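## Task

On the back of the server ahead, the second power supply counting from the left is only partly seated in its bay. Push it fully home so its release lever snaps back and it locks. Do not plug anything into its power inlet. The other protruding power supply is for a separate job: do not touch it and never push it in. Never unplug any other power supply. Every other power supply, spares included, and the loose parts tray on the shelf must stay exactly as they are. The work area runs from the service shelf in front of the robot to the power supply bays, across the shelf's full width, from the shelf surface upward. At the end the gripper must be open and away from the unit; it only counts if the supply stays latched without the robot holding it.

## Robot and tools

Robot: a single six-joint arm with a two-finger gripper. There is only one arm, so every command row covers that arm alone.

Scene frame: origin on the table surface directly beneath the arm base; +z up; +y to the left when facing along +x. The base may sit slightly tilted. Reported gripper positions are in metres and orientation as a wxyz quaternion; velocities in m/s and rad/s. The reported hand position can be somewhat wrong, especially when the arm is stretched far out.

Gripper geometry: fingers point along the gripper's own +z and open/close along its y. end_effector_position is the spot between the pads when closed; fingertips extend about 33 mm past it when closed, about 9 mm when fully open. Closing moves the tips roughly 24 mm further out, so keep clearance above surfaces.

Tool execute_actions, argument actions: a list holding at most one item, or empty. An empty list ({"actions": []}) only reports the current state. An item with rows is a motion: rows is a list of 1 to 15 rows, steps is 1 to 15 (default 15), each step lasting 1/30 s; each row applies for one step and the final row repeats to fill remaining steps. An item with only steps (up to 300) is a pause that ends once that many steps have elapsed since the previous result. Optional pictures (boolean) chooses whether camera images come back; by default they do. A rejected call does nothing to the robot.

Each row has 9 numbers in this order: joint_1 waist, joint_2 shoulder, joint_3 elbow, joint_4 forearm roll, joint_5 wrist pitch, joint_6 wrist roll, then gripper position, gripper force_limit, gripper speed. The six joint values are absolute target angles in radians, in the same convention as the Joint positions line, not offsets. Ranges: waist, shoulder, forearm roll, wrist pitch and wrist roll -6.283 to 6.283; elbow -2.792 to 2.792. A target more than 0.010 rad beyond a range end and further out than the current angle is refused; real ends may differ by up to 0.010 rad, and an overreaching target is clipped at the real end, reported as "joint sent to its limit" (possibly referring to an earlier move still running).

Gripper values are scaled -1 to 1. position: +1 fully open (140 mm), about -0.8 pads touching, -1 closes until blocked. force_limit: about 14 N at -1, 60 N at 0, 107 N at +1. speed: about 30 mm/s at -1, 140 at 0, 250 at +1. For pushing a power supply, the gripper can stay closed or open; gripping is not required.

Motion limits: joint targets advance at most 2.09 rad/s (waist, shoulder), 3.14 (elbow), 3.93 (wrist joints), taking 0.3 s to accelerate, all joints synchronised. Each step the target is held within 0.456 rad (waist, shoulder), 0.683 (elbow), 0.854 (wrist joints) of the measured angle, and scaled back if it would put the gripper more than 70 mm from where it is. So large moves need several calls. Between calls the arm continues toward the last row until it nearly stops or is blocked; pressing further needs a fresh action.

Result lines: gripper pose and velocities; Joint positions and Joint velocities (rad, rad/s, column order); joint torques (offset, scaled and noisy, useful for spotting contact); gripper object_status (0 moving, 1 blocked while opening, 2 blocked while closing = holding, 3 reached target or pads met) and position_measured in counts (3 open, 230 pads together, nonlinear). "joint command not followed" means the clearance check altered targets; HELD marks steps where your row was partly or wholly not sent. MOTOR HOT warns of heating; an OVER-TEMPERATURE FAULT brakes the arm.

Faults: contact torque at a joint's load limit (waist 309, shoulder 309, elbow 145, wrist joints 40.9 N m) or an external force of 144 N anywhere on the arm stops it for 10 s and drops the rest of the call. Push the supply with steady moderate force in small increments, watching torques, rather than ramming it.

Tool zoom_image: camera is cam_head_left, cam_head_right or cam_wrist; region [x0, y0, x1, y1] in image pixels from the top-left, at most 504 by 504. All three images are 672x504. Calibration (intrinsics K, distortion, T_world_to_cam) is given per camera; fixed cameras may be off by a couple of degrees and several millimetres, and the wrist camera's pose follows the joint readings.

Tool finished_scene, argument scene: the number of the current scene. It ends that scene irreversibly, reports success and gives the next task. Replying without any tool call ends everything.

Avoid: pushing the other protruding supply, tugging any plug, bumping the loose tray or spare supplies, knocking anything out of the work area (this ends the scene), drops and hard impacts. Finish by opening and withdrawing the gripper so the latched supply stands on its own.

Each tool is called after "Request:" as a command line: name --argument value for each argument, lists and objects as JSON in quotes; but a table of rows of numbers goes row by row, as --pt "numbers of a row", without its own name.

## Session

Request:
execute_actions --actions '[]'

Scene clock: 0.00 s of 5100.00 s.
end_effector_position=(+0.0632, +0.1914, +0.2831) position_measured=3 object_status=3 end_effector_quat_wxyz=(-0.612, -0.249, +0.736, -0.148) end_effector_velocity=(+0.000, -0.000, +0.001) end_effector_angular_velocity=(+0.002, -0.002, -0.001)
Joint positions: [ 0.803  0.226  2.222  0.21   2.042 -1.524]
Joint velocities: [-0.001 -0.002 -0.001 -0.     0.     0.   ]
Joint torques (N m, as the joint torque sensors report them, + toward a larger angle): no reading
camera_calibration (this result's frames):
cam_wrist: T_world_to_cam=[[-0.556419, 0.779612, 0.287408, -0.200722], [0.355394, 0.535962, -0.765793, 0.0981135], [-0.751062, -0.323959, -0.575289, 0.460664], [0, 0, 0, 1]] pos_world=[0.199432, 0.253137, 0.397839]

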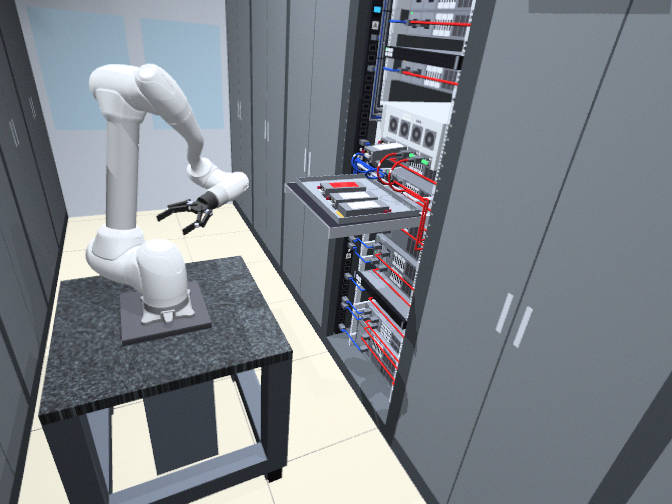

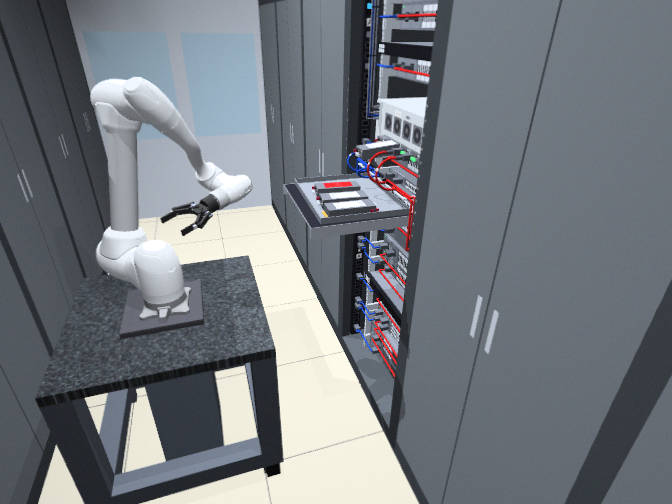

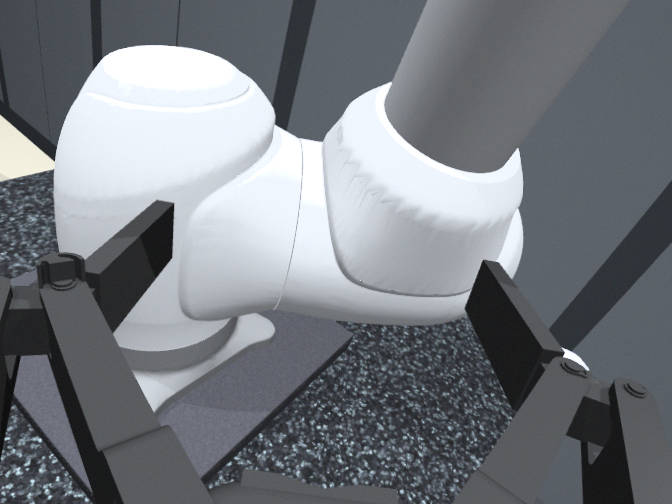

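Request:
zoom_image --camera "cam_head_left" --region '[270, 80, 470, 260]'

Request:
zoom_image --camera "cam_head_right" --region '[270, 80, 470, 260]'

Region (270, 80, 470, 260) of cam_head_left's 672x504 image, scaled by 2.520, with more detail than that image has; it fills the top 454 rows of this view, and the rest is white.

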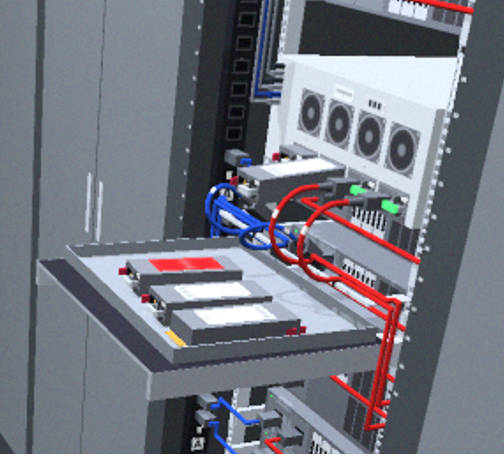

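Region (270, 80, 470, 260) of cam_head_right's 672x504 image, scaled by 2.520, with more detail than that image has; it fills the top 454 rows of this view, and the rest is white.

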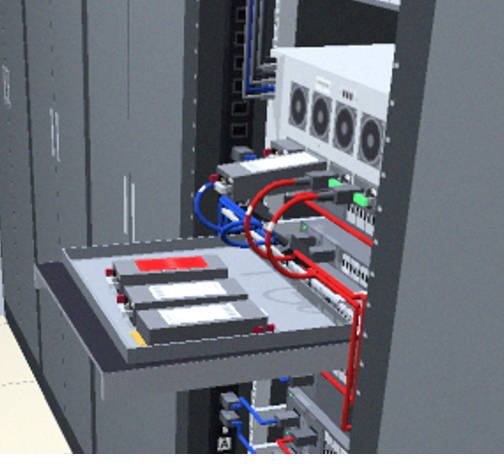

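Request:
execute_actions --actions '[{"rows": [[0.1242, -0.4765, 2.1528, 3.1416, 0.1056, -1.5708, 1, 0, 0]], "steps": 15}]' --pictures false

Request:
execute_actions --actions '[{"steps": 45}]'

Scene clock: 59.70 s of 5100.00 s.
end_effector_position=(+0.1645, +0.3728, +0.2781) position_measured=3 object_status=3 end_effector_quat_wxyz=(-0.321, -0.100, +0.904, +0.265) end_effector_velocity=(+0.416, +0.301, +0.201) end_effector_angular_velocity=(+1.068, -0.972, -1.602)
Joint positions: [ 0.53  -0.047  2.189  0.723  1.529 -1.546]
Joint velocities: [-0.522 -0.537 -0.046  1.003 -1.003 -0.032]
Joint torques (N m, as the joint torque sensors report them, + toward a larger angle): [ -2.61 -32.39 -30.95   3.57   0.88   0.56]
Steps of this call (steps 1 to 90: nothing new was sent; then 56.20 s passed at rest; steps 91 to 105: all 15 steps of this action). Readings (joint positions | what the end effector reports):
91: [0.803 0.226 2.222 0.210 2.041 -1.524] | position_measured=3 object_status=3
92: [0.799 0.223 2.222 0.217 2.034 -1.524] | position_measured=3 object_status=3
94: [0.770 0.193 2.217 0.273 1.979 -1.527] | position_measured=3 object_status=3
98: [0.670 0.093 2.203 0.461 1.791 -1.536] | position_measured=3 object_status=3
105: the state above

Scene clock: 61.20 s of 5100.00 s.
end_effector_position=(+0.6060, +0.1259, +0.6822) position_measured=3 object_status=3 end_effector_quat_wxyz=(+0.082, +0.653, +0.204, +0.725) end_effector_velocity=(-0.007, -0.388, -0.019) end_effector_angular_velocity=(+2.618, +0.744, -0.845)
Joint positions: [ 0.15  -0.449  2.155  2.721  0.218 -1.569]
Joint velocities: [-0.173 -0.182 -0.013  2.756 -0.736 -0.01 ]
Joint torques (N m, as the joint torque sensors report them, + toward a larger angle): [ -4.97  -2.28 -39.5   -3.39   2.07   0.8 ]
Steps of this call (steps 1 to 45: the robot went on to your last target). Readings (joint positions | what the end effector reports):
1: [0.513 -0.065 2.187 0.757 1.495 -1.547] | position_measured=3 object_status=3
2: [0.497 -0.082 2.186 0.790 1.462 -1.548] | position_measured=3 object_status=3
4: [0.468 -0.113 2.183 0.856 1.396 -1.550] | position_measured=3 object_status=3
8: [0.416 -0.168 2.179 0.985 1.267 -1.553] | position_measured=3 object_status=3
45: the state above
camera_calibration (this result's frames):
cam_wrist: T_world_to_cam=[[0.110796, -0.805755, 0.581793, -0.367907], [-0.26044, -0.588479, -0.765417, 0.760483], [0.959112, -0.0667168, -0.275052, -0.196844], [0, 0, 0, 1]] pos_world=[0.427619, 0.137953, 0.741989]

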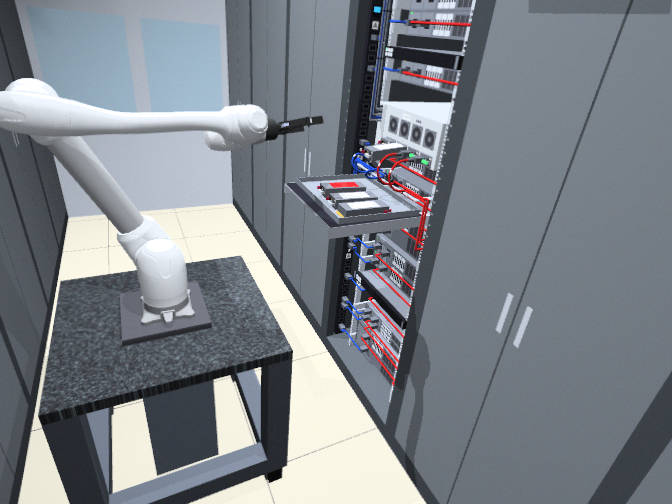

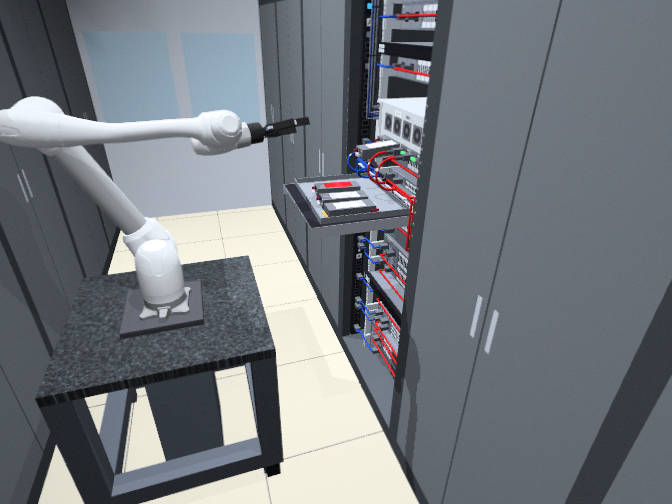

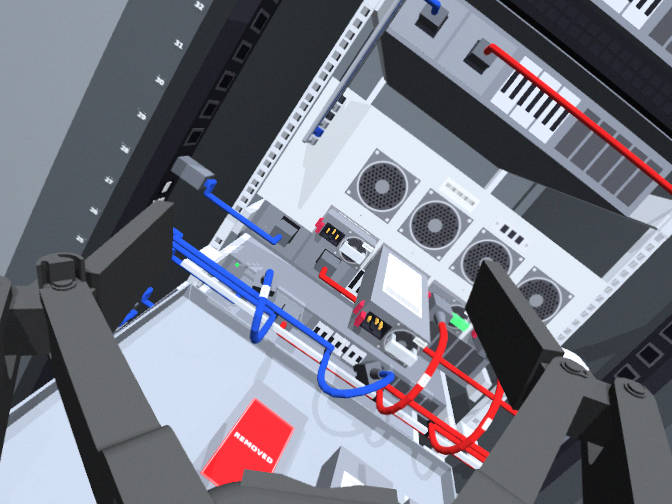

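Request:
execute_actions --actions '[]'

Scene clock: 79.37 s of 5100.00 s.
end_effector_position=(+0.6000, +0.0799, +0.6700) position_measured=3 object_status=3 end_effector_quat_wxyz=(-0.026, +0.707, +0.027, +0.707) end_effector_velocity=(+0.000, -0.000, -0.002) end_effector_angular_velocity=(-0.000, +0.003, -0.001)
Joint positions: [ 0.124 -0.477  2.153  3.142  0.106 -1.571]
Joint velocities: [-0.001  0.001  0.002  0.    -0.    -0.   ]
Joint torques (N m, as the joint torque sensors report them, + toward a larger angle): [ -0.63   1.99 -40.27  -4.28   2.36   0.16]
Steps of this call (steps 1 to 30: the robot went on to your last target; steps 31 to 120: nothing new was sent; then 14.17 s passed at rest). Readings (joint positions | what the end effector reports):
1: [0.145 -0.455 2.155 2.814 0.193 -1.570] | position_measured=3 object_status=3
2: [0.139 -0.461 2.154 2.899 0.170 -1.570] | position_measured=3 object_status=3
4: [0.131 -0.470 2.153 3.035 0.134 -1.570] | position_measured=3 object_status=3
8: [0.124 -0.476 2.153 3.140 0.106 -1.571] | position_measured=3 object_status=3
120: the state above
The arm was judged still, so your last target was given up. Only a new action makes it travel on or press farther. Fingers that are still opening or closing keep moving.
camera_calibration (this result's frames):
cam_wrist: T_world_to_cam=[[0.0672841, -0.976217, 0.20609, -0.105762], [-0.399834, -0.215629, -0.890863, 0.860388], [0.914115, -0.022461, -0.404833, -0.0870419], [0, 0, 0, 1]] pos_world=[0.430695, 0.0803235, 0.753047]

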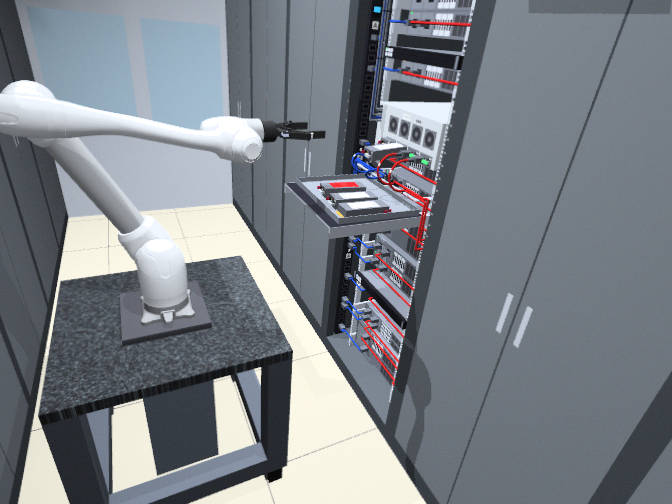

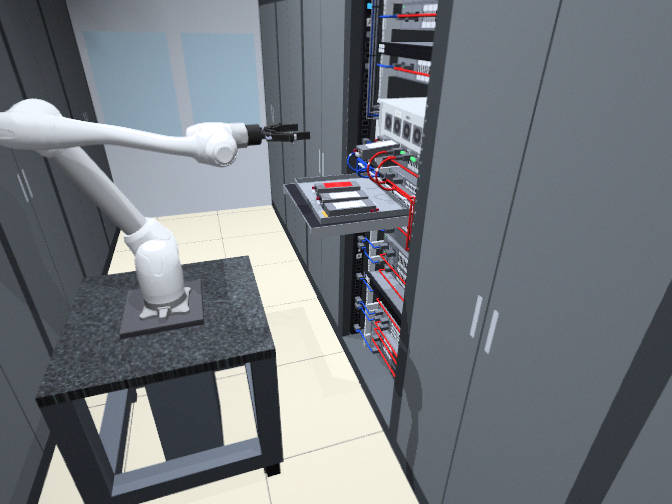

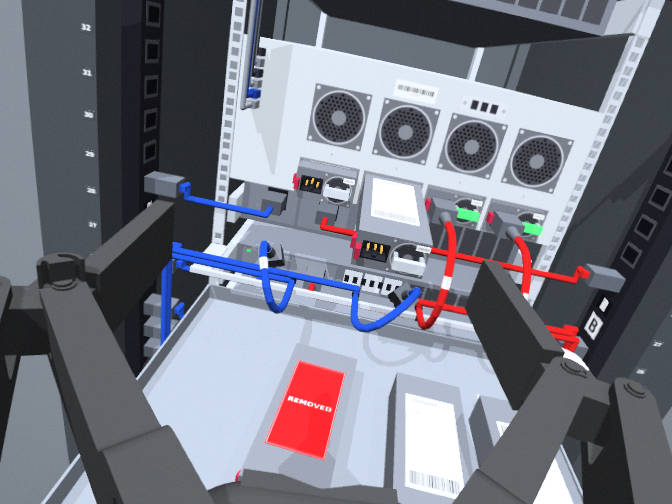

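Request:
zoom_image --camera "cam_wrist" --region '[280, 150, 560, 340]'

Request:
zoom_image --camera "cam_wrist" --region '[340, 160, 450, 290]'

Region (280, 150, 560, 340) of cam_wrist's 672x504 image, scaled by 1.800, with more detail than that image has; it fills the top 342 rows of this view, and the rest is white.

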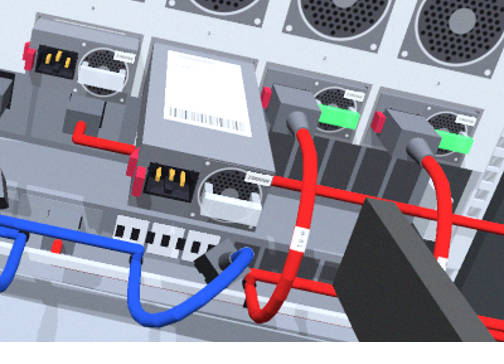

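Region (340, 160, 450, 290) of cam_wrist's 672x504 image, scaled by 3.877, with more detail than that image has; it fills the left 426 columns of this view, and the rest is white.

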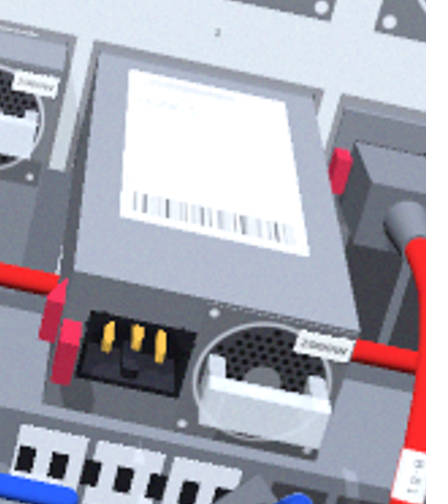

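Request:
zoom_image --camera "cam_head_left" --region '[335, 95, 455, 205]'

Request:
zoom_image --camera "cam_head_right" --region '[335, 95, 455, 205]'

Region (335, 95, 455, 205) of cam_head_left's 672x504 image, scaled by 4.200, with more detail than that image has; it fills the top 462 rows of this view, and the rest is white.

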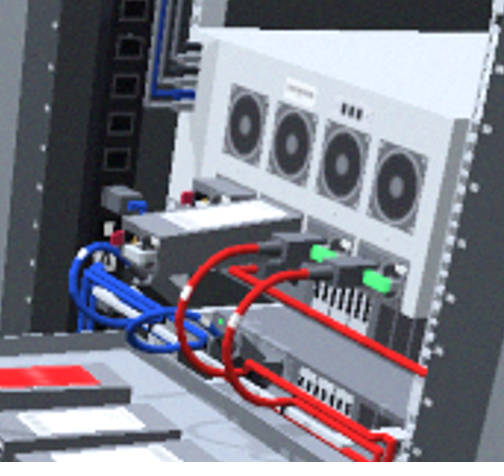

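Region (335, 95, 455, 205) of cam_head_right's 672x504 image, scaled by 4.200, with more detail than that image has; it fills the top 462 rows of this view, and the rest is white.

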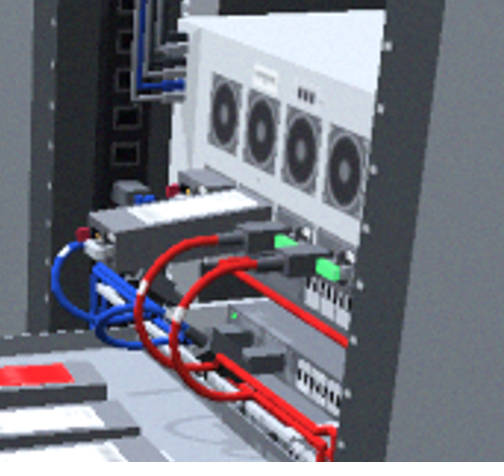

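Request:
zoom_image --camera "cam_wrist" --region '[400, 180, 500, 340]'

Request:
zoom_image --camera "cam_wrist" --region '[230, 150, 370, 330]'

Region (400, 180, 500, 340) of cam_wrist's 672x504 image, scaled by 3.150, with more detail than that image has; it fills the left 315 columns of this view, and the rest is white.

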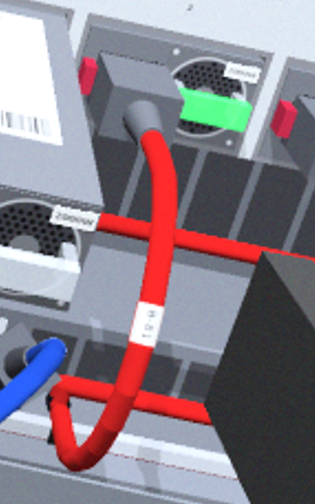

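Region (230, 150, 370, 330) of cam_wrist's 672x504 image, scaled by 2.800, with more detail than that image has.

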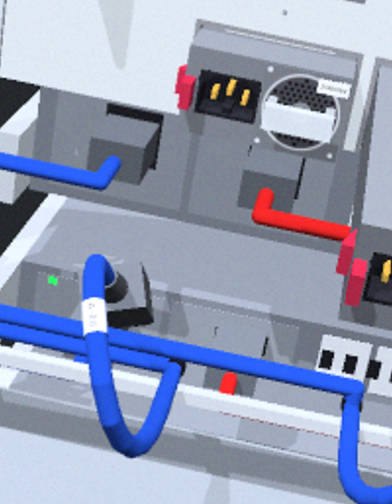

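Request:
zoom_image --camera "cam_wrist" --region '[180, 270, 520, 504]'

Region (180, 270, 520, 504) of cam_wrist's 672x504 image, scaled by 1.482, with more detail than that image has; it fills the top 347 rows of this view, and the rest is white.

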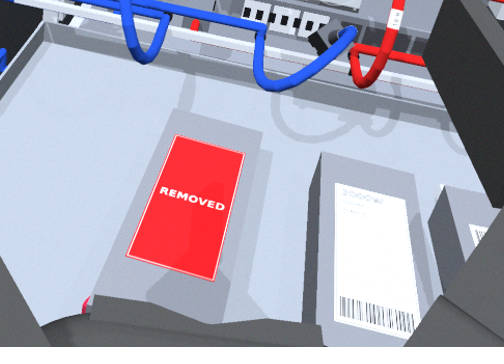

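Request:
execute_actions --actions '[{"rows": [[0.1238,-0.4762,2.1530,3.1416,0.1061,-1.5751,-0.6,0,0],[0.1228,-0.4755,2.1537,3.1416,0.1075,-1.5880,-0.6,0,0],[0.1210,-0.4742,2.1547,3.1416,0.1098,-1.6092,-0.6,0,0],[0.1186,-0.4724,2.1562,3.1416,0.1130,-1.6387,-0.6,0,0],[0.1155,-0.4702,2.1580,3.1416,0.1171,-1.6760,-0.6,0,0],[0.1118,-0.4675,2.1602,3.1416,0.1220,-1.7208,-0.6,0,0],[0.1076,-0.4644,2.1628,3.1416,0.1277,-1.7725,-0.6,0,0],[0.1028,-0.4609,2.1657,3.1416,0.1341,-1.8307,-0.6,0,0],[0.0975,-0.4571,2.1689,3.1416,0.1411,-1.8946,-0.6,0,0],[0.0919,-0.4530,2.1723,3.1416,0.1486,-1.9635,-0.6,0,0],[0.0858,-0.4486,2.1759,3.1416,0.1566,-2.0367,-0.6,0,0],[0.0795,-0.4440,2.1797,3.1416,0.1650,-2.1135,-0.6,0,0],[0.0730,-0.4392,2.1837,3.1416,0.1737,-2.1929,-0.6,0,0],[0.0663,-0.4344,2.1877,3.1416,0.1826,-2.2741,-0.6,0,0],[0.0595,-0.4295,2.1918,3.1416,0.1916,-2.3562,-0.6,0,0]], "steps": 15}]' --pictures false

Request:
execute_actions --actions '[{"rows": [[0.0527,-0.4245,2.1959,3.1416,0.2006,-2.4383,-0.6,0,0],[0.0460,-0.4197,2.1999,3.1416,0.2095,-2.5195,-0.6,0,0],[0.0395,-0.4149,2.2039,3.1416,0.2182,-2.5989,-0.6,0,0],[0.0332,-0.4103,2.2077,3.1416,0.2266,-2.6757,-0.6,0,0],[0.0272,-0.4059,2.2113,3.1416,0.2346,-2.7489,-0.6,0,0],[0.0215,-0.4018,2.2147,3.1416,0.2421,-2.8178,-0.6,0,0],[0.0162,-0.3980,2.2179,3.1416,0.2491,-2.8817,-0.6,0,0],[0.0114,-0.3945,2.2208,3.1416,0.2555,-2.9399,-0.6,0,0],[0.0072,-0.3914,2.2234,3.1416,0.2612,-2.9916,-0.6,0,0],[0.0035,-0.3887,2.2256,3.1416,0.2661,-3.0364,-0.6,0,0],[0.0004,-0.3865,2.2274,3.1416,0.2702,-3.0737,-0.6,0,0],[-0.0020,-0.3847,2.2289,3.1416,0.2734,-3.1032,-0.6,0,0],[-0.0038,-0.3834,2.2299,3.1416,0.2757,-3.1244,-0.6,0,0],[-0.0048,-0.3827,2.2306,3.1416,0.2771,-3.1373,-0.6,0,0],[-0.0052,-0.3824,2.2308,3.1416,0.2776,-3.1416,-0.6,0,0]], "steps": 15}]' --pictures false

Request:
execute_actions --actions '[{"steps": 12}]'

Scene clock: 182.90 s of 5100.00 s.
end_effector_position=(+0.6148, +0.0564, +0.6487) position_measured=104 object_status=0 end_effector_quat_wxyz=(+0.157, +0.684, +0.181, +0.689) end_effector_velocity=(+0.055, -0.097, -0.088) end_effector_angular_velocity=(-1.942, -0.067, -0.160)
Joint positions: [ 0.084 -0.448  2.177  3.142  0.158 -2.053]
Joint velocities: [-0.16   0.117  0.098  0.     0.213 -1.944]
Joint torques (N m, as the joint torque sensors report them, + toward a larger angle): [ -2.22   4.66 -39.61  -4.45   2.08   0.22]
Steps of this call (steps 1 to 90: nothing new was sent; then 100.03 s passed at rest; steps 91 to 105: all 15 steps of this action). Readings (joint positions | what the end effector reports):
91: [0.124 -0.477 2.153 3.142 0.106 -1.571] | position_measured=3 object_status=0
92: [0.124 -0.476 2.153 3.142 0.106 -1.572] | position_measured=6 object_status=0
94: [0.123 -0.476 2.154 3.142 0.107 -1.589] | position_measured=21 object_status=0
98: [0.115 -0.470 2.159 3.142 0.118 -1.688] | position_measured=51 object_status=0
105: the state above

Scene clock: 183.40 s of 5100.00 s.
end_effector_position=(+0.6385, +0.0041, +0.6034) position_measured=205 object_status=0 end_effector_quat_wxyz=(+0.492, +0.531, +0.468, +0.507) end_effector_velocity=(+0.022, -0.064, -0.054) end_effector_angular_velocity=(-1.191, +0.057, -0.099)
Joint positions: [ 0.001 -0.387  2.227  3.142  0.269 -3.063]
Joint velocities: [-0.099  0.072  0.059 -0.     0.131 -1.193]
Joint torques (N m, as the joint torque sensors report them, + toward a larger angle): [ -0.21  -6.98 -41.03  -4.45   2.21   0.32]
Steps of this call (steps 1 to 15: all 15 steps of this action). Readings (joint positions | what the end effector reports):
1: [0.079 -0.444 2.180 3.142 0.166 -2.121] | position_measured=112 object_status=0
2: [0.073 -0.439 2.184 3.142 0.174 -2.191] | position_measured=120 object_status=0
4: [0.061 -0.431 2.191 3.142 0.190 -2.337] | position_measured=135 object_status=0
8: [0.036 -0.413 2.206 3.142 0.222 -2.636] | position_measured=165 object_status=0
15: the state above

Scene clock: 183.80 s of 5100.00 s.
end_effector_position=(+0.6399, -0.0001, +0.6000) position_measured=205 object_status=3 end_effector_quat_wxyz=(+0.513, +0.513, +0.486, +0.486) end_effector_velocity=(-0.000, +0.001, +0.001) end_effector_angular_velocity=(-0.001, -0.002, +0.002)
Joint positions: [-0.005 -0.382  2.231  3.142  0.278 -3.142]
Joint velocities: [ 0.002 -0.001 -0.    -0.     0.001 -0.   ]
Joint torques (N m, as the joint torque sensors report them, + toward a larger angle): [ -2.06  -5.61 -39.8   -4.32   2.38   0.49]
Steps of this call (steps 1 to 12: the robot went on to your last target). Readings (joint positions | what the end effector reports):
1: [-0.002 -0.385 2.229 3.142 0.273 -3.099] | position_measured=205 object_status=0
2: [-0.004 -0.383 2.230 3.142 0.276 -3.124] | position_measured=205 object_status=0
4: [-0.005 -0.382 2.231 3.142 0.277 -3.140] | position_measured=205 object_status=3
8: [-0.005 -0.382 2.231 3.142 0.278 -3.142] | position_measured=205 object_status=3
12: the state above
camera_calibration (this result's frames):
cam_wrist: T_world_to_cam=[[0.00524427, 0.20614, 0.978509, -0.595704], [-0.462328, -0.867161, 0.18516, 0.191064], [0.886693, -0.453363, 0.0907565, -0.433513], [0, 0, 0, 1]] pos_world=[0.475851, 0.0919431, 0.586868]

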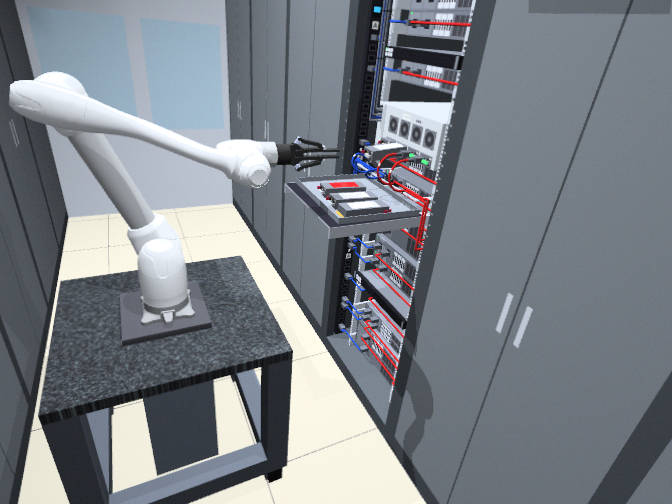

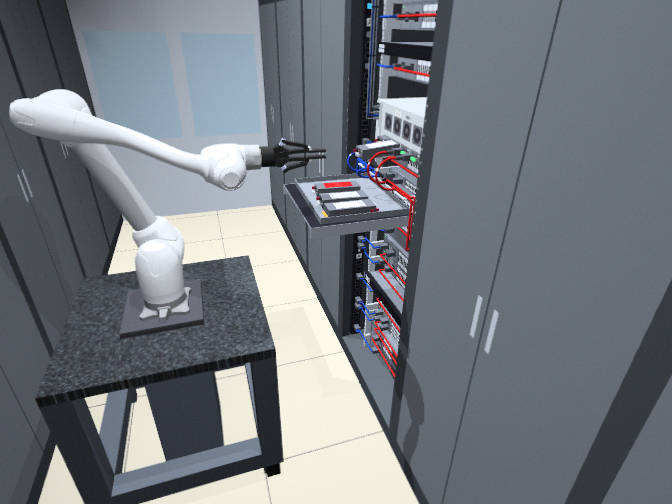

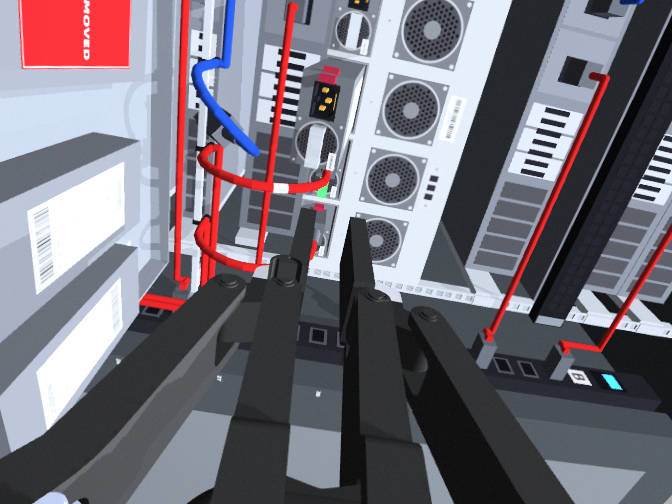

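Request:
zoom_image --camera "cam_wrist" --region '[170, 0, 400, 290]'

Request:
zoom_image --camera "cam_wrist" --region '[270, 50, 380, 200]'

Region (170, 0, 400, 290) of cam_wrist's 672x504 image, scaled by 1.738, with more detail than that image has; it fills the left 400 columns of this view, and the rest is white.

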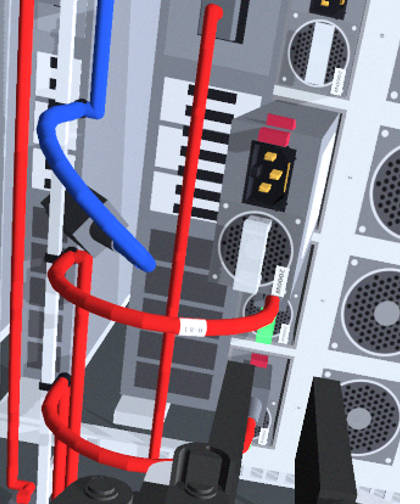

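Region (270, 50, 380, 200) of cam_wrist's 672x504 image, scaled by 3.360, with more detail than that image has; it fills the left 370 columns of this view, and the rest is white.

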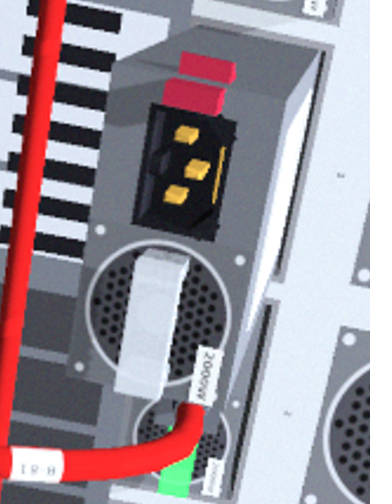

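Request:
zoom_image --camera "cam_wrist" --region '[295, 50, 375, 125]'

Request:
zoom_image --camera "cam_wrist" --region '[280, 110, 360, 185]'

Region (295, 50, 375, 125) of cam_wrist's 672x504 image, scaled by 6.300, with more detail than that image has; it fills the top 472 rows of this view, and the rest is white.

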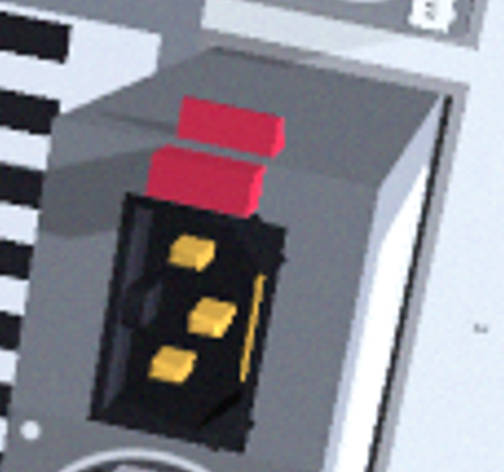

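Region (280, 110, 360, 185) of cam_wrist's 672x504 image, scaled by 6.300, with more detail than that image has; it fills the top 472 rows of this view, and the rest is white.

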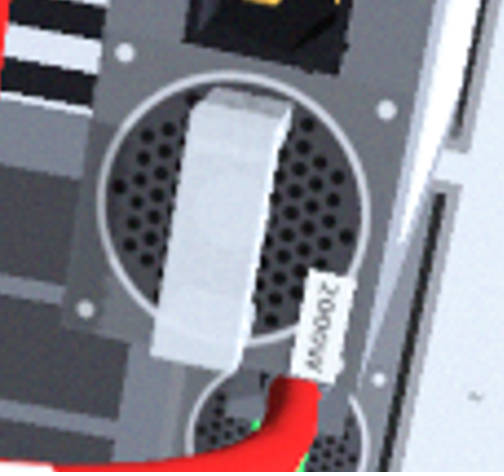

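Request:
zoom_image --camera "cam_wrist" --region '[280, 190, 400, 290]'

Region (280, 190, 400, 290) of cam_wrist's 672x504 image, scaled by 4.200, with more detail than that image has.

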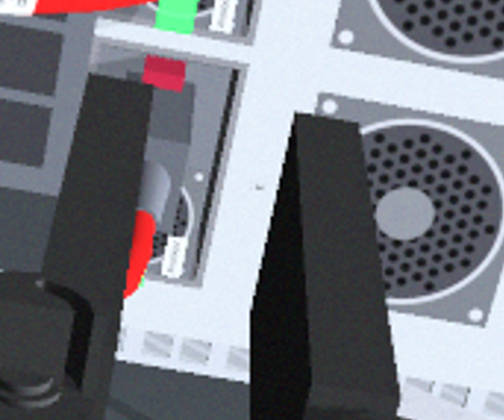

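Request:
execute_actions --actions '[{"rows": [[-0.0051,-0.3812,2.2298,3.1416,0.2773,-3.1416,-0.57,0,0],[-0.0047,-0.3775,2.2268,3.1416,0.2763,-3.1416,-0.57,0,0],[-0.0042,-0.3715,2.2218,3.1416,0.2748,-3.1416,-0.57,0,0],[-0.0034,-0.3632,2.2150,3.1416,0.2726,-3.1416,-0.57,0,0],[-0.0024,-0.3530,2.2066,3.1416,0.2700,-3.1416,-0.57,0,0],[-0.0013,-0.3410,2.1967,3.1416,0.2669,-3.1416,-0.57,0,0],[0.0000,-0.3276,2.1856,3.1416,0.2634,-3.1416,-0.57,0,0],[0.0013,-0.3130,2.1736,3.1416,0.2596,-3.1416,-0.57,0,0],[0.0028,-0.2977,2.1610,3.1416,0.2557,-3.1416,-0.57,0,0],[0.0043,-0.2820,2.1481,3.1416,0.2516,-3.1416,-0.57,0,0],[0.0057,-0.2663,2.1351,3.1416,0.2475,-3.1416,-0.57,0,0],[0.0072,-0.2510,2.1225,3.1416,0.2436,-3.1416,-0.57,0,0],[0.0085,-0.2364,2.1105,3.1416,0.2398,-3.1416,-0.57,0,0],[0.0098,-0.2230,2.0994,3.1416,0.2363,-3.1416,-0.57,0,0],[0.0109,-0.2110,2.0895,3.1416,0.2332,-3.1416,-0.57,0,0]], "steps": 15}]' --pictures false

Request:
execute_actions --actions '[{"rows": [[0.0119,-0.2008,2.0811,3.1416,0.2306,-3.1416,-0.57,0,0],[0.0127,-0.1925,2.0743,3.1416,0.2284,-3.1416,-0.57,0,0],[0.0132,-0.1865,2.0693,3.1416,0.2269,-3.1416,-0.57,0,0],[0.0136,-0.1828,2.0663,3.1416,0.2259,-3.1416,-0.57,0,0],[0.01366,-0.18163,2.06533,3.1416,0.2256,-3.1416,-0.57,0,0]], "steps": 15}]'

Scene clock: 304.30 s of 5100.00 s.
end_effector_position=(+0.7139, +0.0048, +0.5937) position_measured=201 object_status=3 end_effector_quat_wxyz=(+0.495, +0.525, +0.504, +0.475) end_effector_velocity=(+0.243, +0.019, -0.038) end_effector_angular_velocity=(+0.009, +0.189, +0.040)
Joint positions: [ 0.007 -0.249  2.121  3.142  0.243 -3.142]
Joint velocities: [ 0.041  0.433 -0.356  0.001 -0.112  0.001]
Joint torques (N m, as the joint torque sensors report them, + toward a larger angle): [ -0.24 -17.69 -38.07  -4.08   2.72   0.5 ]
Steps of this call (steps 1 to 30: the robot went on to your last target; steps 31 to 120: nothing new was sent; then 116.00 s passed at rest; steps 121 to 135: all 15 steps of this action). Readings (joint positions | what the end effector reports):
121: [-0.005 -0.382 2.231 3.142 0.278 -3.142] | position_measured=205 object_status=0
122: [-0.005 -0.382 2.231 3.142 0.278 -3.142] | position_measured=203 object_status=0
124: [-0.005 -0.377 2.226 3.142 0.277 -3.142] | position_measured=201 object_status=0
128: [-0.002 -0.346 2.201 3.142 0.268 -3.142] | position_measured=201 object_status=3
135: the state above

Scene clock: 304.80 s of 5100.00 s.
end_effector_position=(+0.7520, +0.0080, +0.5867) position_measured=201 object_status=3 end_effector_quat_wxyz=(+0.486, +0.531, +0.512, +0.469) end_effector_velocity=(+0.001, +0.000, -0.000) end_effector_angular_velocity=(+0.001, +0.000, +0.000)
Joint positions: [ 0.014 -0.182  2.065  3.142  0.226 -3.142]
Joint velocities: [ 0.     0.001 -0.001  0.    -0.     0.   ]
Joint torques (N m, as the joint torque sensors report them, + toward a larger angle): [ -1.79 -24.12 -38.74  -4.14   2.27   0.54]
Steps of this call (steps 1 to 15: all 15 steps of this action). Readings (joint positions | what the end effector reports):
1: [0.009 -0.235 2.109 3.142 0.239 -3.142] | position_measured=201 object_status=3
2: [0.010 -0.221 2.098 3.142 0.236 -3.142] | position_measured=201 object_status=3
4: [0.012 -0.199 2.080 3.142 0.230 -3.142] | position_measured=201 object_status=3
8: [0.014 -0.182 2.066 3.142 0.226 -3.142] | position_measured=201 object_status=3
15: the state above
camera_calibration (this result's frames):
cam_wrist: T_world_to_cam=[[0.0866166, 0.203181, 0.975303, -0.644235], [-0.428215, -0.876339, 0.220594, 0.206011], [0.899516, -0.436746, 0.0110994, -0.491131], [0, 0, 0, 1]] pos_world=[0.585799, 0.0969323, 0.58833]

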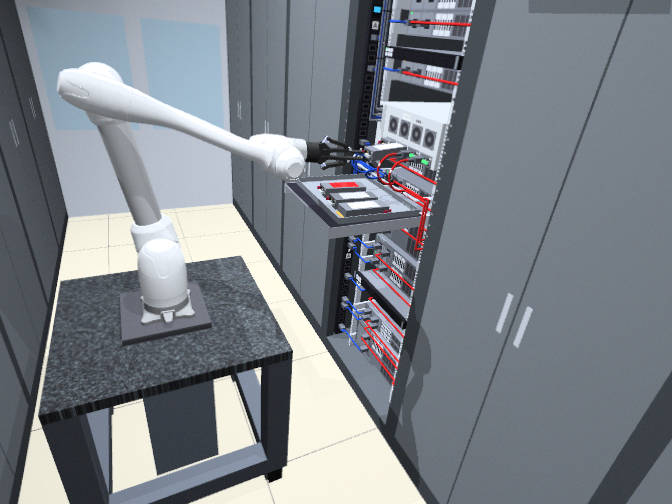

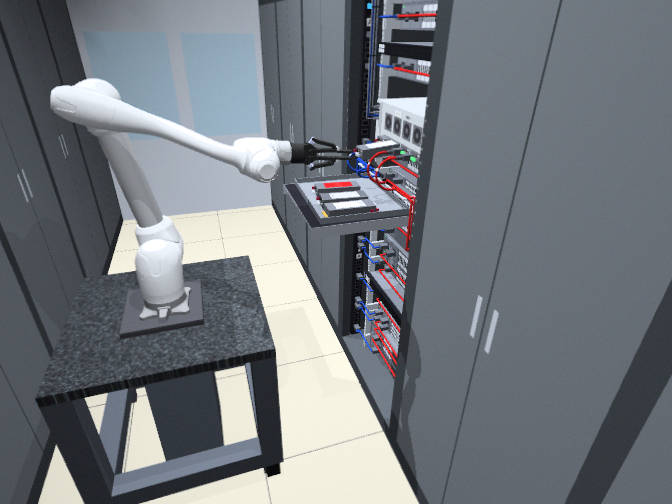

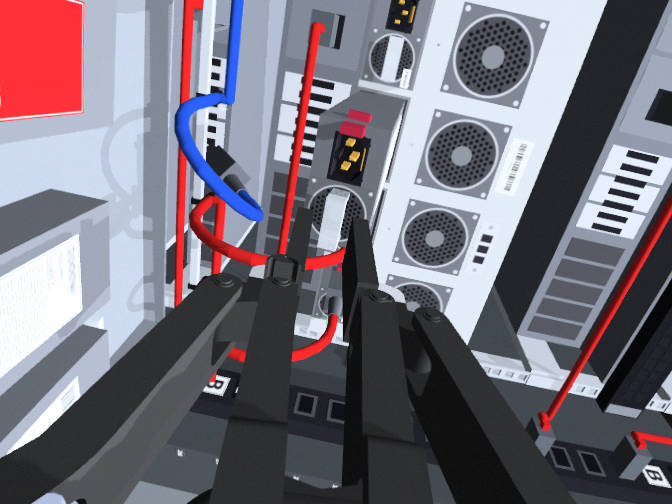

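Request:
zoom_image --camera "cam_wrist" --region '[285, 170, 385, 270]'

Request:
zoom_image --camera "cam_wrist" --region '[300, 80, 420, 200]'

Region (285, 170, 385, 270) of cam_wrist's 672x504 image, scaled by 5.040, with more detail than that image has.

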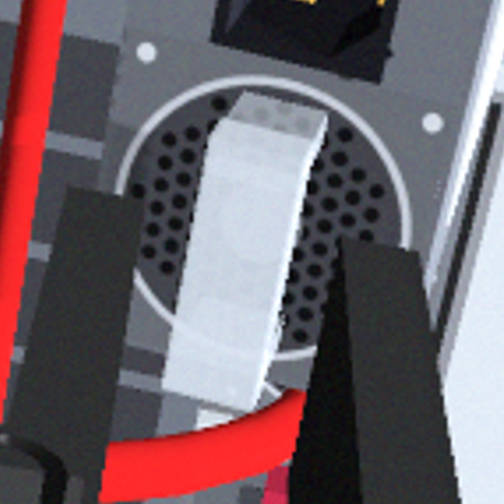

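Region (300, 80, 420, 200) of cam_wrist's 672x504 image, scaled by 4.200, with more detail than that image has.

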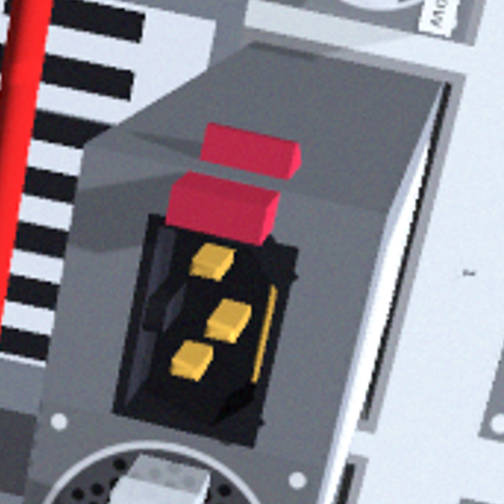

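Request:
execute_actions --actions '[{"rows": [[0.01367,-0.18112,2.06491,3.1416,0.22569,-3.1416,-0.57,0,0],[0.01371,-0.17962,2.06369,3.1416,0.22597,-3.1416,-0.57,0,0],[0.01377,-0.17718,2.06170,3.1416,0.22642,-3.1416,-0.57,0,0],[0.01385,-0.17392,2.05904,3.1416,0.22702,-3.1416,-0.57,0,0],[0.01395,-0.16999,2.05583,3.1416,0.22774,-3.1416,-0.57,0,0],[0.01406,-0.16554,2.05220,3.1416,0.22856,-3.1416,-0.57,0,0],[0.01418,-0.16077,2.04831,3.1416,0.22944,-3.1416,-0.57,0,0],[0.01430,-0.15591,2.04434,3.1416,0.23033,-3.1416,-0.57,0,0],[0.01442,-0.15114,2.04045,3.1416,0.23121,-3.1416,-0.57,0,0],[0.01453,-0.14670,2.03682,3.1416,0.23203,-3.1416,-0.57,0,0],[0.01463,-0.14276,2.03361,3.1416,0.23275,-3.1416,-0.57,0,0],[0.01471,-0.13950,2.03095,3.1416,0.23335,-3.1416,-0.57,0,0],[0.01477,-0.13706,2.02896,3.1416,0.23380,-3.1416,-0.57,0,0],[0.01481,-0.13556,2.02774,3.1416,0.23408,-3.1416,-0.57,0,0],[0.01482,-0.13505,2.02732,3.1416,0.23417,-3.1416,-0.57,0,0]], "steps": 15}]' --pictures false

Request:
execute_actions --actions '[{"rows": [[0.01482,-0.13511,2.02702,3.1416,0.23381,-3.1416,-0.61,0,-1],[0.01482,-0.13530,2.02615,3.1416,0.23275,-3.1416,-0.61,0,-1],[0.01483,-0.13560,2.02473,3.1416,0.23104,-3.1416,-0.61,0,-1],[0.01483,-0.13599,2.02284,3.1416,0.22875,-3.1416,-0.61,0,-1],[0.01484,-0.13648,2.02055,3.1416,0.22597,-3.1416,-0.61,0,-1],[0.01485,-0.13702,2.01796,3.1416,0.22284,-3.1416,-0.61,0,-1],[0.01486,-0.13761,2.01519,3.1416,0.21949,-3.1416,-0.61,0,-1],[0.01487,-0.13820,2.01236,3.1416,0.21606,-3.1416,-0.61,0,-1],[0.01488,-0.13879,2.00959,3.1416,0.21271,-3.1416,-0.61,0,-1],[0.01489,-0.13933,2.00700,3.1416,0.20958,-3.1416,-0.61,0,-1],[0.01490,-0.13982,2.00471,3.1416,0.20680,-3.1416,-0.61,0,-1],[0.01490,-0.14021,2.00282,3.1416,0.20451,-3.1416,-0.61,0,-1],[0.01491,-0.14051,2.00140,3.1416,0.20280,-3.1416,-0.61,0,-1],[0.01491,-0.14070,2.00053,3.1416,0.20174,-3.1416,-0.61,0,-1],[0.01491,-0.14076,2.00023,3.1416,0.20138,-3.1416,-0.61,0,-1]], "steps": 15}]' --pictures false

Request:
execute_actions --actions '[{"steps": 8}]'

Scene clock: 363.97 s of 5100.00 s.
end_effector_position=(+0.7775, +0.0079, +0.5866) position_measured=201 object_status=3 end_effector_quat_wxyz=(+0.486, +0.530, +0.512, +0.469) end_effector_velocity=(+0.035, +0.000, -0.002) end_effector_angular_velocity=(+0.000, +0.001, +0.002)
Joint positions: [ 0.015 -0.138  2.03   3.142  0.234 -3.142]
Joint velocities: [ 0.002  0.061 -0.048  0.     0.012  0.   ]
Joint torques (N m, as the joint torque sensors report them, + toward a larger angle): [ -2.96 -34.82 -38.13  -3.91   2.32   0.4 ]
Steps of this call (steps 1 to 15: the robot went on to your last target; steps 16 to 100: nothing new was sent; then 55.33 s passed at rest; steps 101 to 115: all 15 steps of this action). Readings (joint positions | what the end effector reports):
101: [0.014 -0.182 2.065 3.142 0.226 -3.142] | position_measured=201 object_status=3
102: [0.014 -0.181 2.065 3.142 0.226 -3.142] | position_measured=201 object_status=3
104: [0.014 -0.179 2.063 3.142 0.226 -3.142] | position_measured=201 object_status=3
108: [0.014 -0.166 2.053 3.142 0.228 -3.142] | position_measured=201 object_status=3
115: the state above

Scene clock: 364.47 s of 5100.00 s.
end_effector_position=(+0.7810, +0.0080, +0.6027) position_measured=206 object_status=3 end_effector_quat_wxyz=(+0.486, +0.530, +0.512, +0.469) end_effector_velocity=(+0.002, +0.000, +0.019) end_effector_angular_velocity=(-0.000, +0.002, +0.000)
Joint positions: [ 0.015 -0.14   2.002  3.142  0.203 -3.142]
Joint velocities: [ 0.    -0.006 -0.031  0.    -0.039 -0.   ]
Joint torques (N m, as the joint torque sensors report them, + toward a larger angle): [ -2.08 -29.06 -41.43  -4.13   3.66   0.41]
Steps of this call (steps 1 to 15: all 15 steps of this action). Readings (joint positions | what the end effector reports):
1: [0.015 -0.136 2.028 3.142 0.234 -3.142] | position_measured=201 object_status=0
2: [0.015 -0.135 2.028 3.142 0.234 -3.142] | position_measured=201 object_status=0
4: [0.015 -0.135 2.026 3.142 0.233 -3.142] | position_measured=204 object_status=0
8: [0.015 -0.137 2.018 3.142 0.223 -3.142] | position_measured=206 object_status=0
15: the state above

Scene clock: 364.73 s of 5100.00 s.
end_effector_position=(+0.7811, +0.0080, +0.6036) position_measured=206 object_status=3 end_effector_quat_wxyz=(+0.486, +0.530, +0.512, +0.469) end_effector_velocity=(-0.000, -0.000, +0.001) end_effector_angular_velocity=(-0.000, -0.001, -0.000)
Joint positions: [ 0.015 -0.141  2.     3.142  0.201 -3.142]
Joint velocities: [-0.    -0.001 -0.001  0.    -0.001 -0.001]
Joint torques (N m, as the joint torque sensors report them, + toward a larger angle): [ -2.55 -32.21 -42.78  -4.21   3.51   0.33]
Steps of this call (steps 1 to 8: the robot went on to your last target). Readings (joint positions | what the end effector reports):
1: [0.015 -0.141 2.001 3.142 0.202 -3.142] | position_measured=206 object_status=3
2: [0.015 -0.141 2.001 3.142 0.202 -3.142] | position_measured=206 object_status=3
4: [0.015 -0.141 2.000 3.142 0.201 -3.142] | position_measured=206 object_status=3
8: the state above
camera_calibration (this result's frames):
cam_wrist: T_world_to_cam=[[0.0864327, 0.203286, 0.975297, -0.663109], [-0.427102, -0.876875, 0.220622, 0.213785], [0.900063, -0.43562, 0.0110332, -0.517852], [0, 0, 0, 1]] pos_world=[0.614722, 0.0966765, 0.605276]

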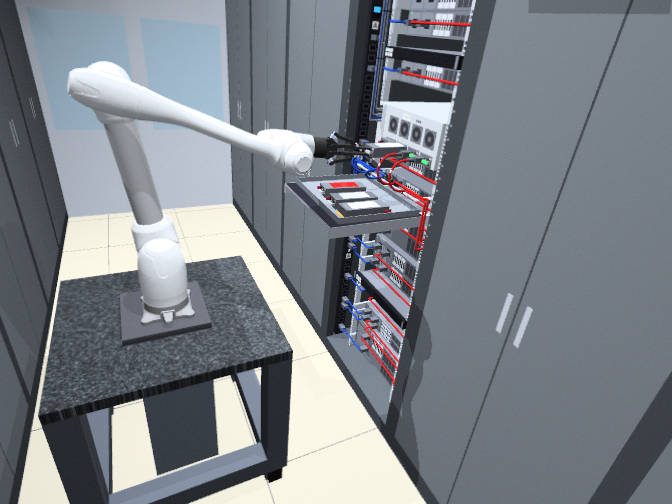

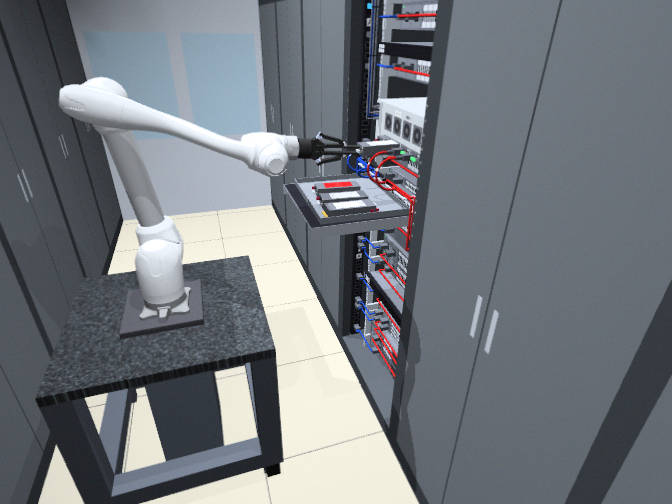

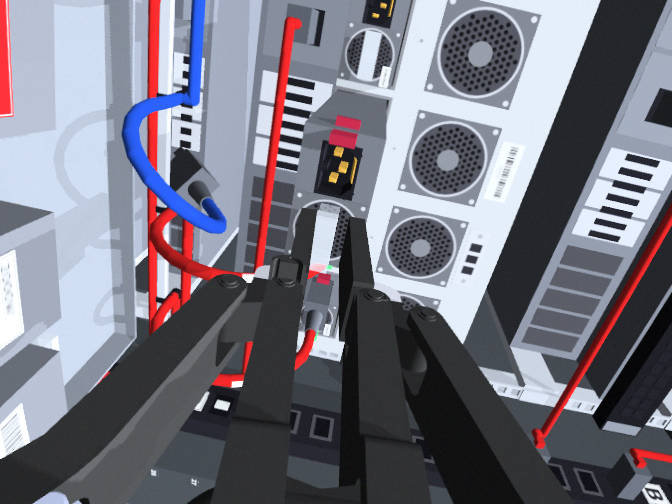

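Request:
zoom_image --camera "cam_wrist" --region '[275, 80, 415, 280]'

Request:
zoom_image --camera "cam_head_right" --region '[290, 110, 430, 200]'

Region (275, 80, 415, 280) of cam_wrist's 672x504 image, scaled by 2.520, with more detail than that image has; it fills the left 353 columns of this view, and the rest is white.

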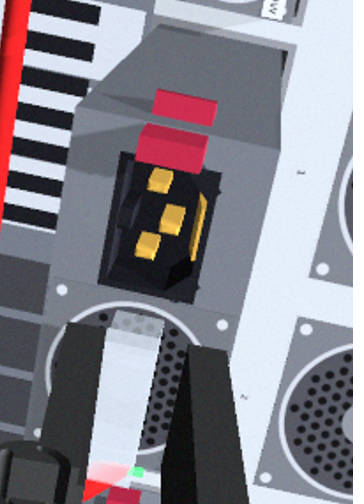

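Region (290, 110, 430, 200) of cam_head_right's 672x504 image, scaled by 3.600, with more detail than that image has; it fills the top 324 rows of this view, and the rest is white.

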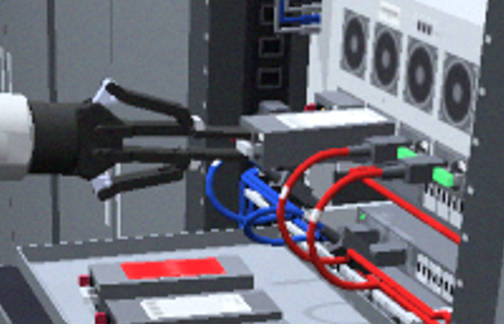

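Request:
zoom_image --camera "cam_wrist" --region '[295, 80, 405, 160]'

Request:
zoom_image --camera "cam_wrist" --region '[285, 180, 385, 280]'

Region (295, 80, 405, 160) of cam_wrist's 672x504 image, scaled by 4.582, with more detail than that image has; it fills the top 367 rows of this view, and the rest is white.

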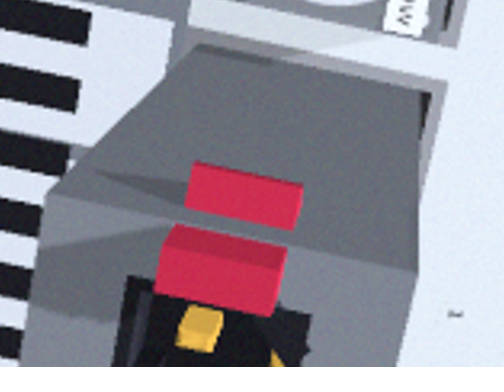

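Region (285, 180, 385, 280) of cam_wrist's 672x504 image, scaled by 5.040, with more detail than that image has.

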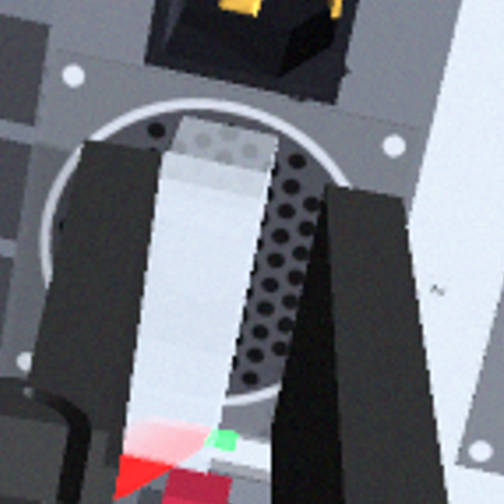

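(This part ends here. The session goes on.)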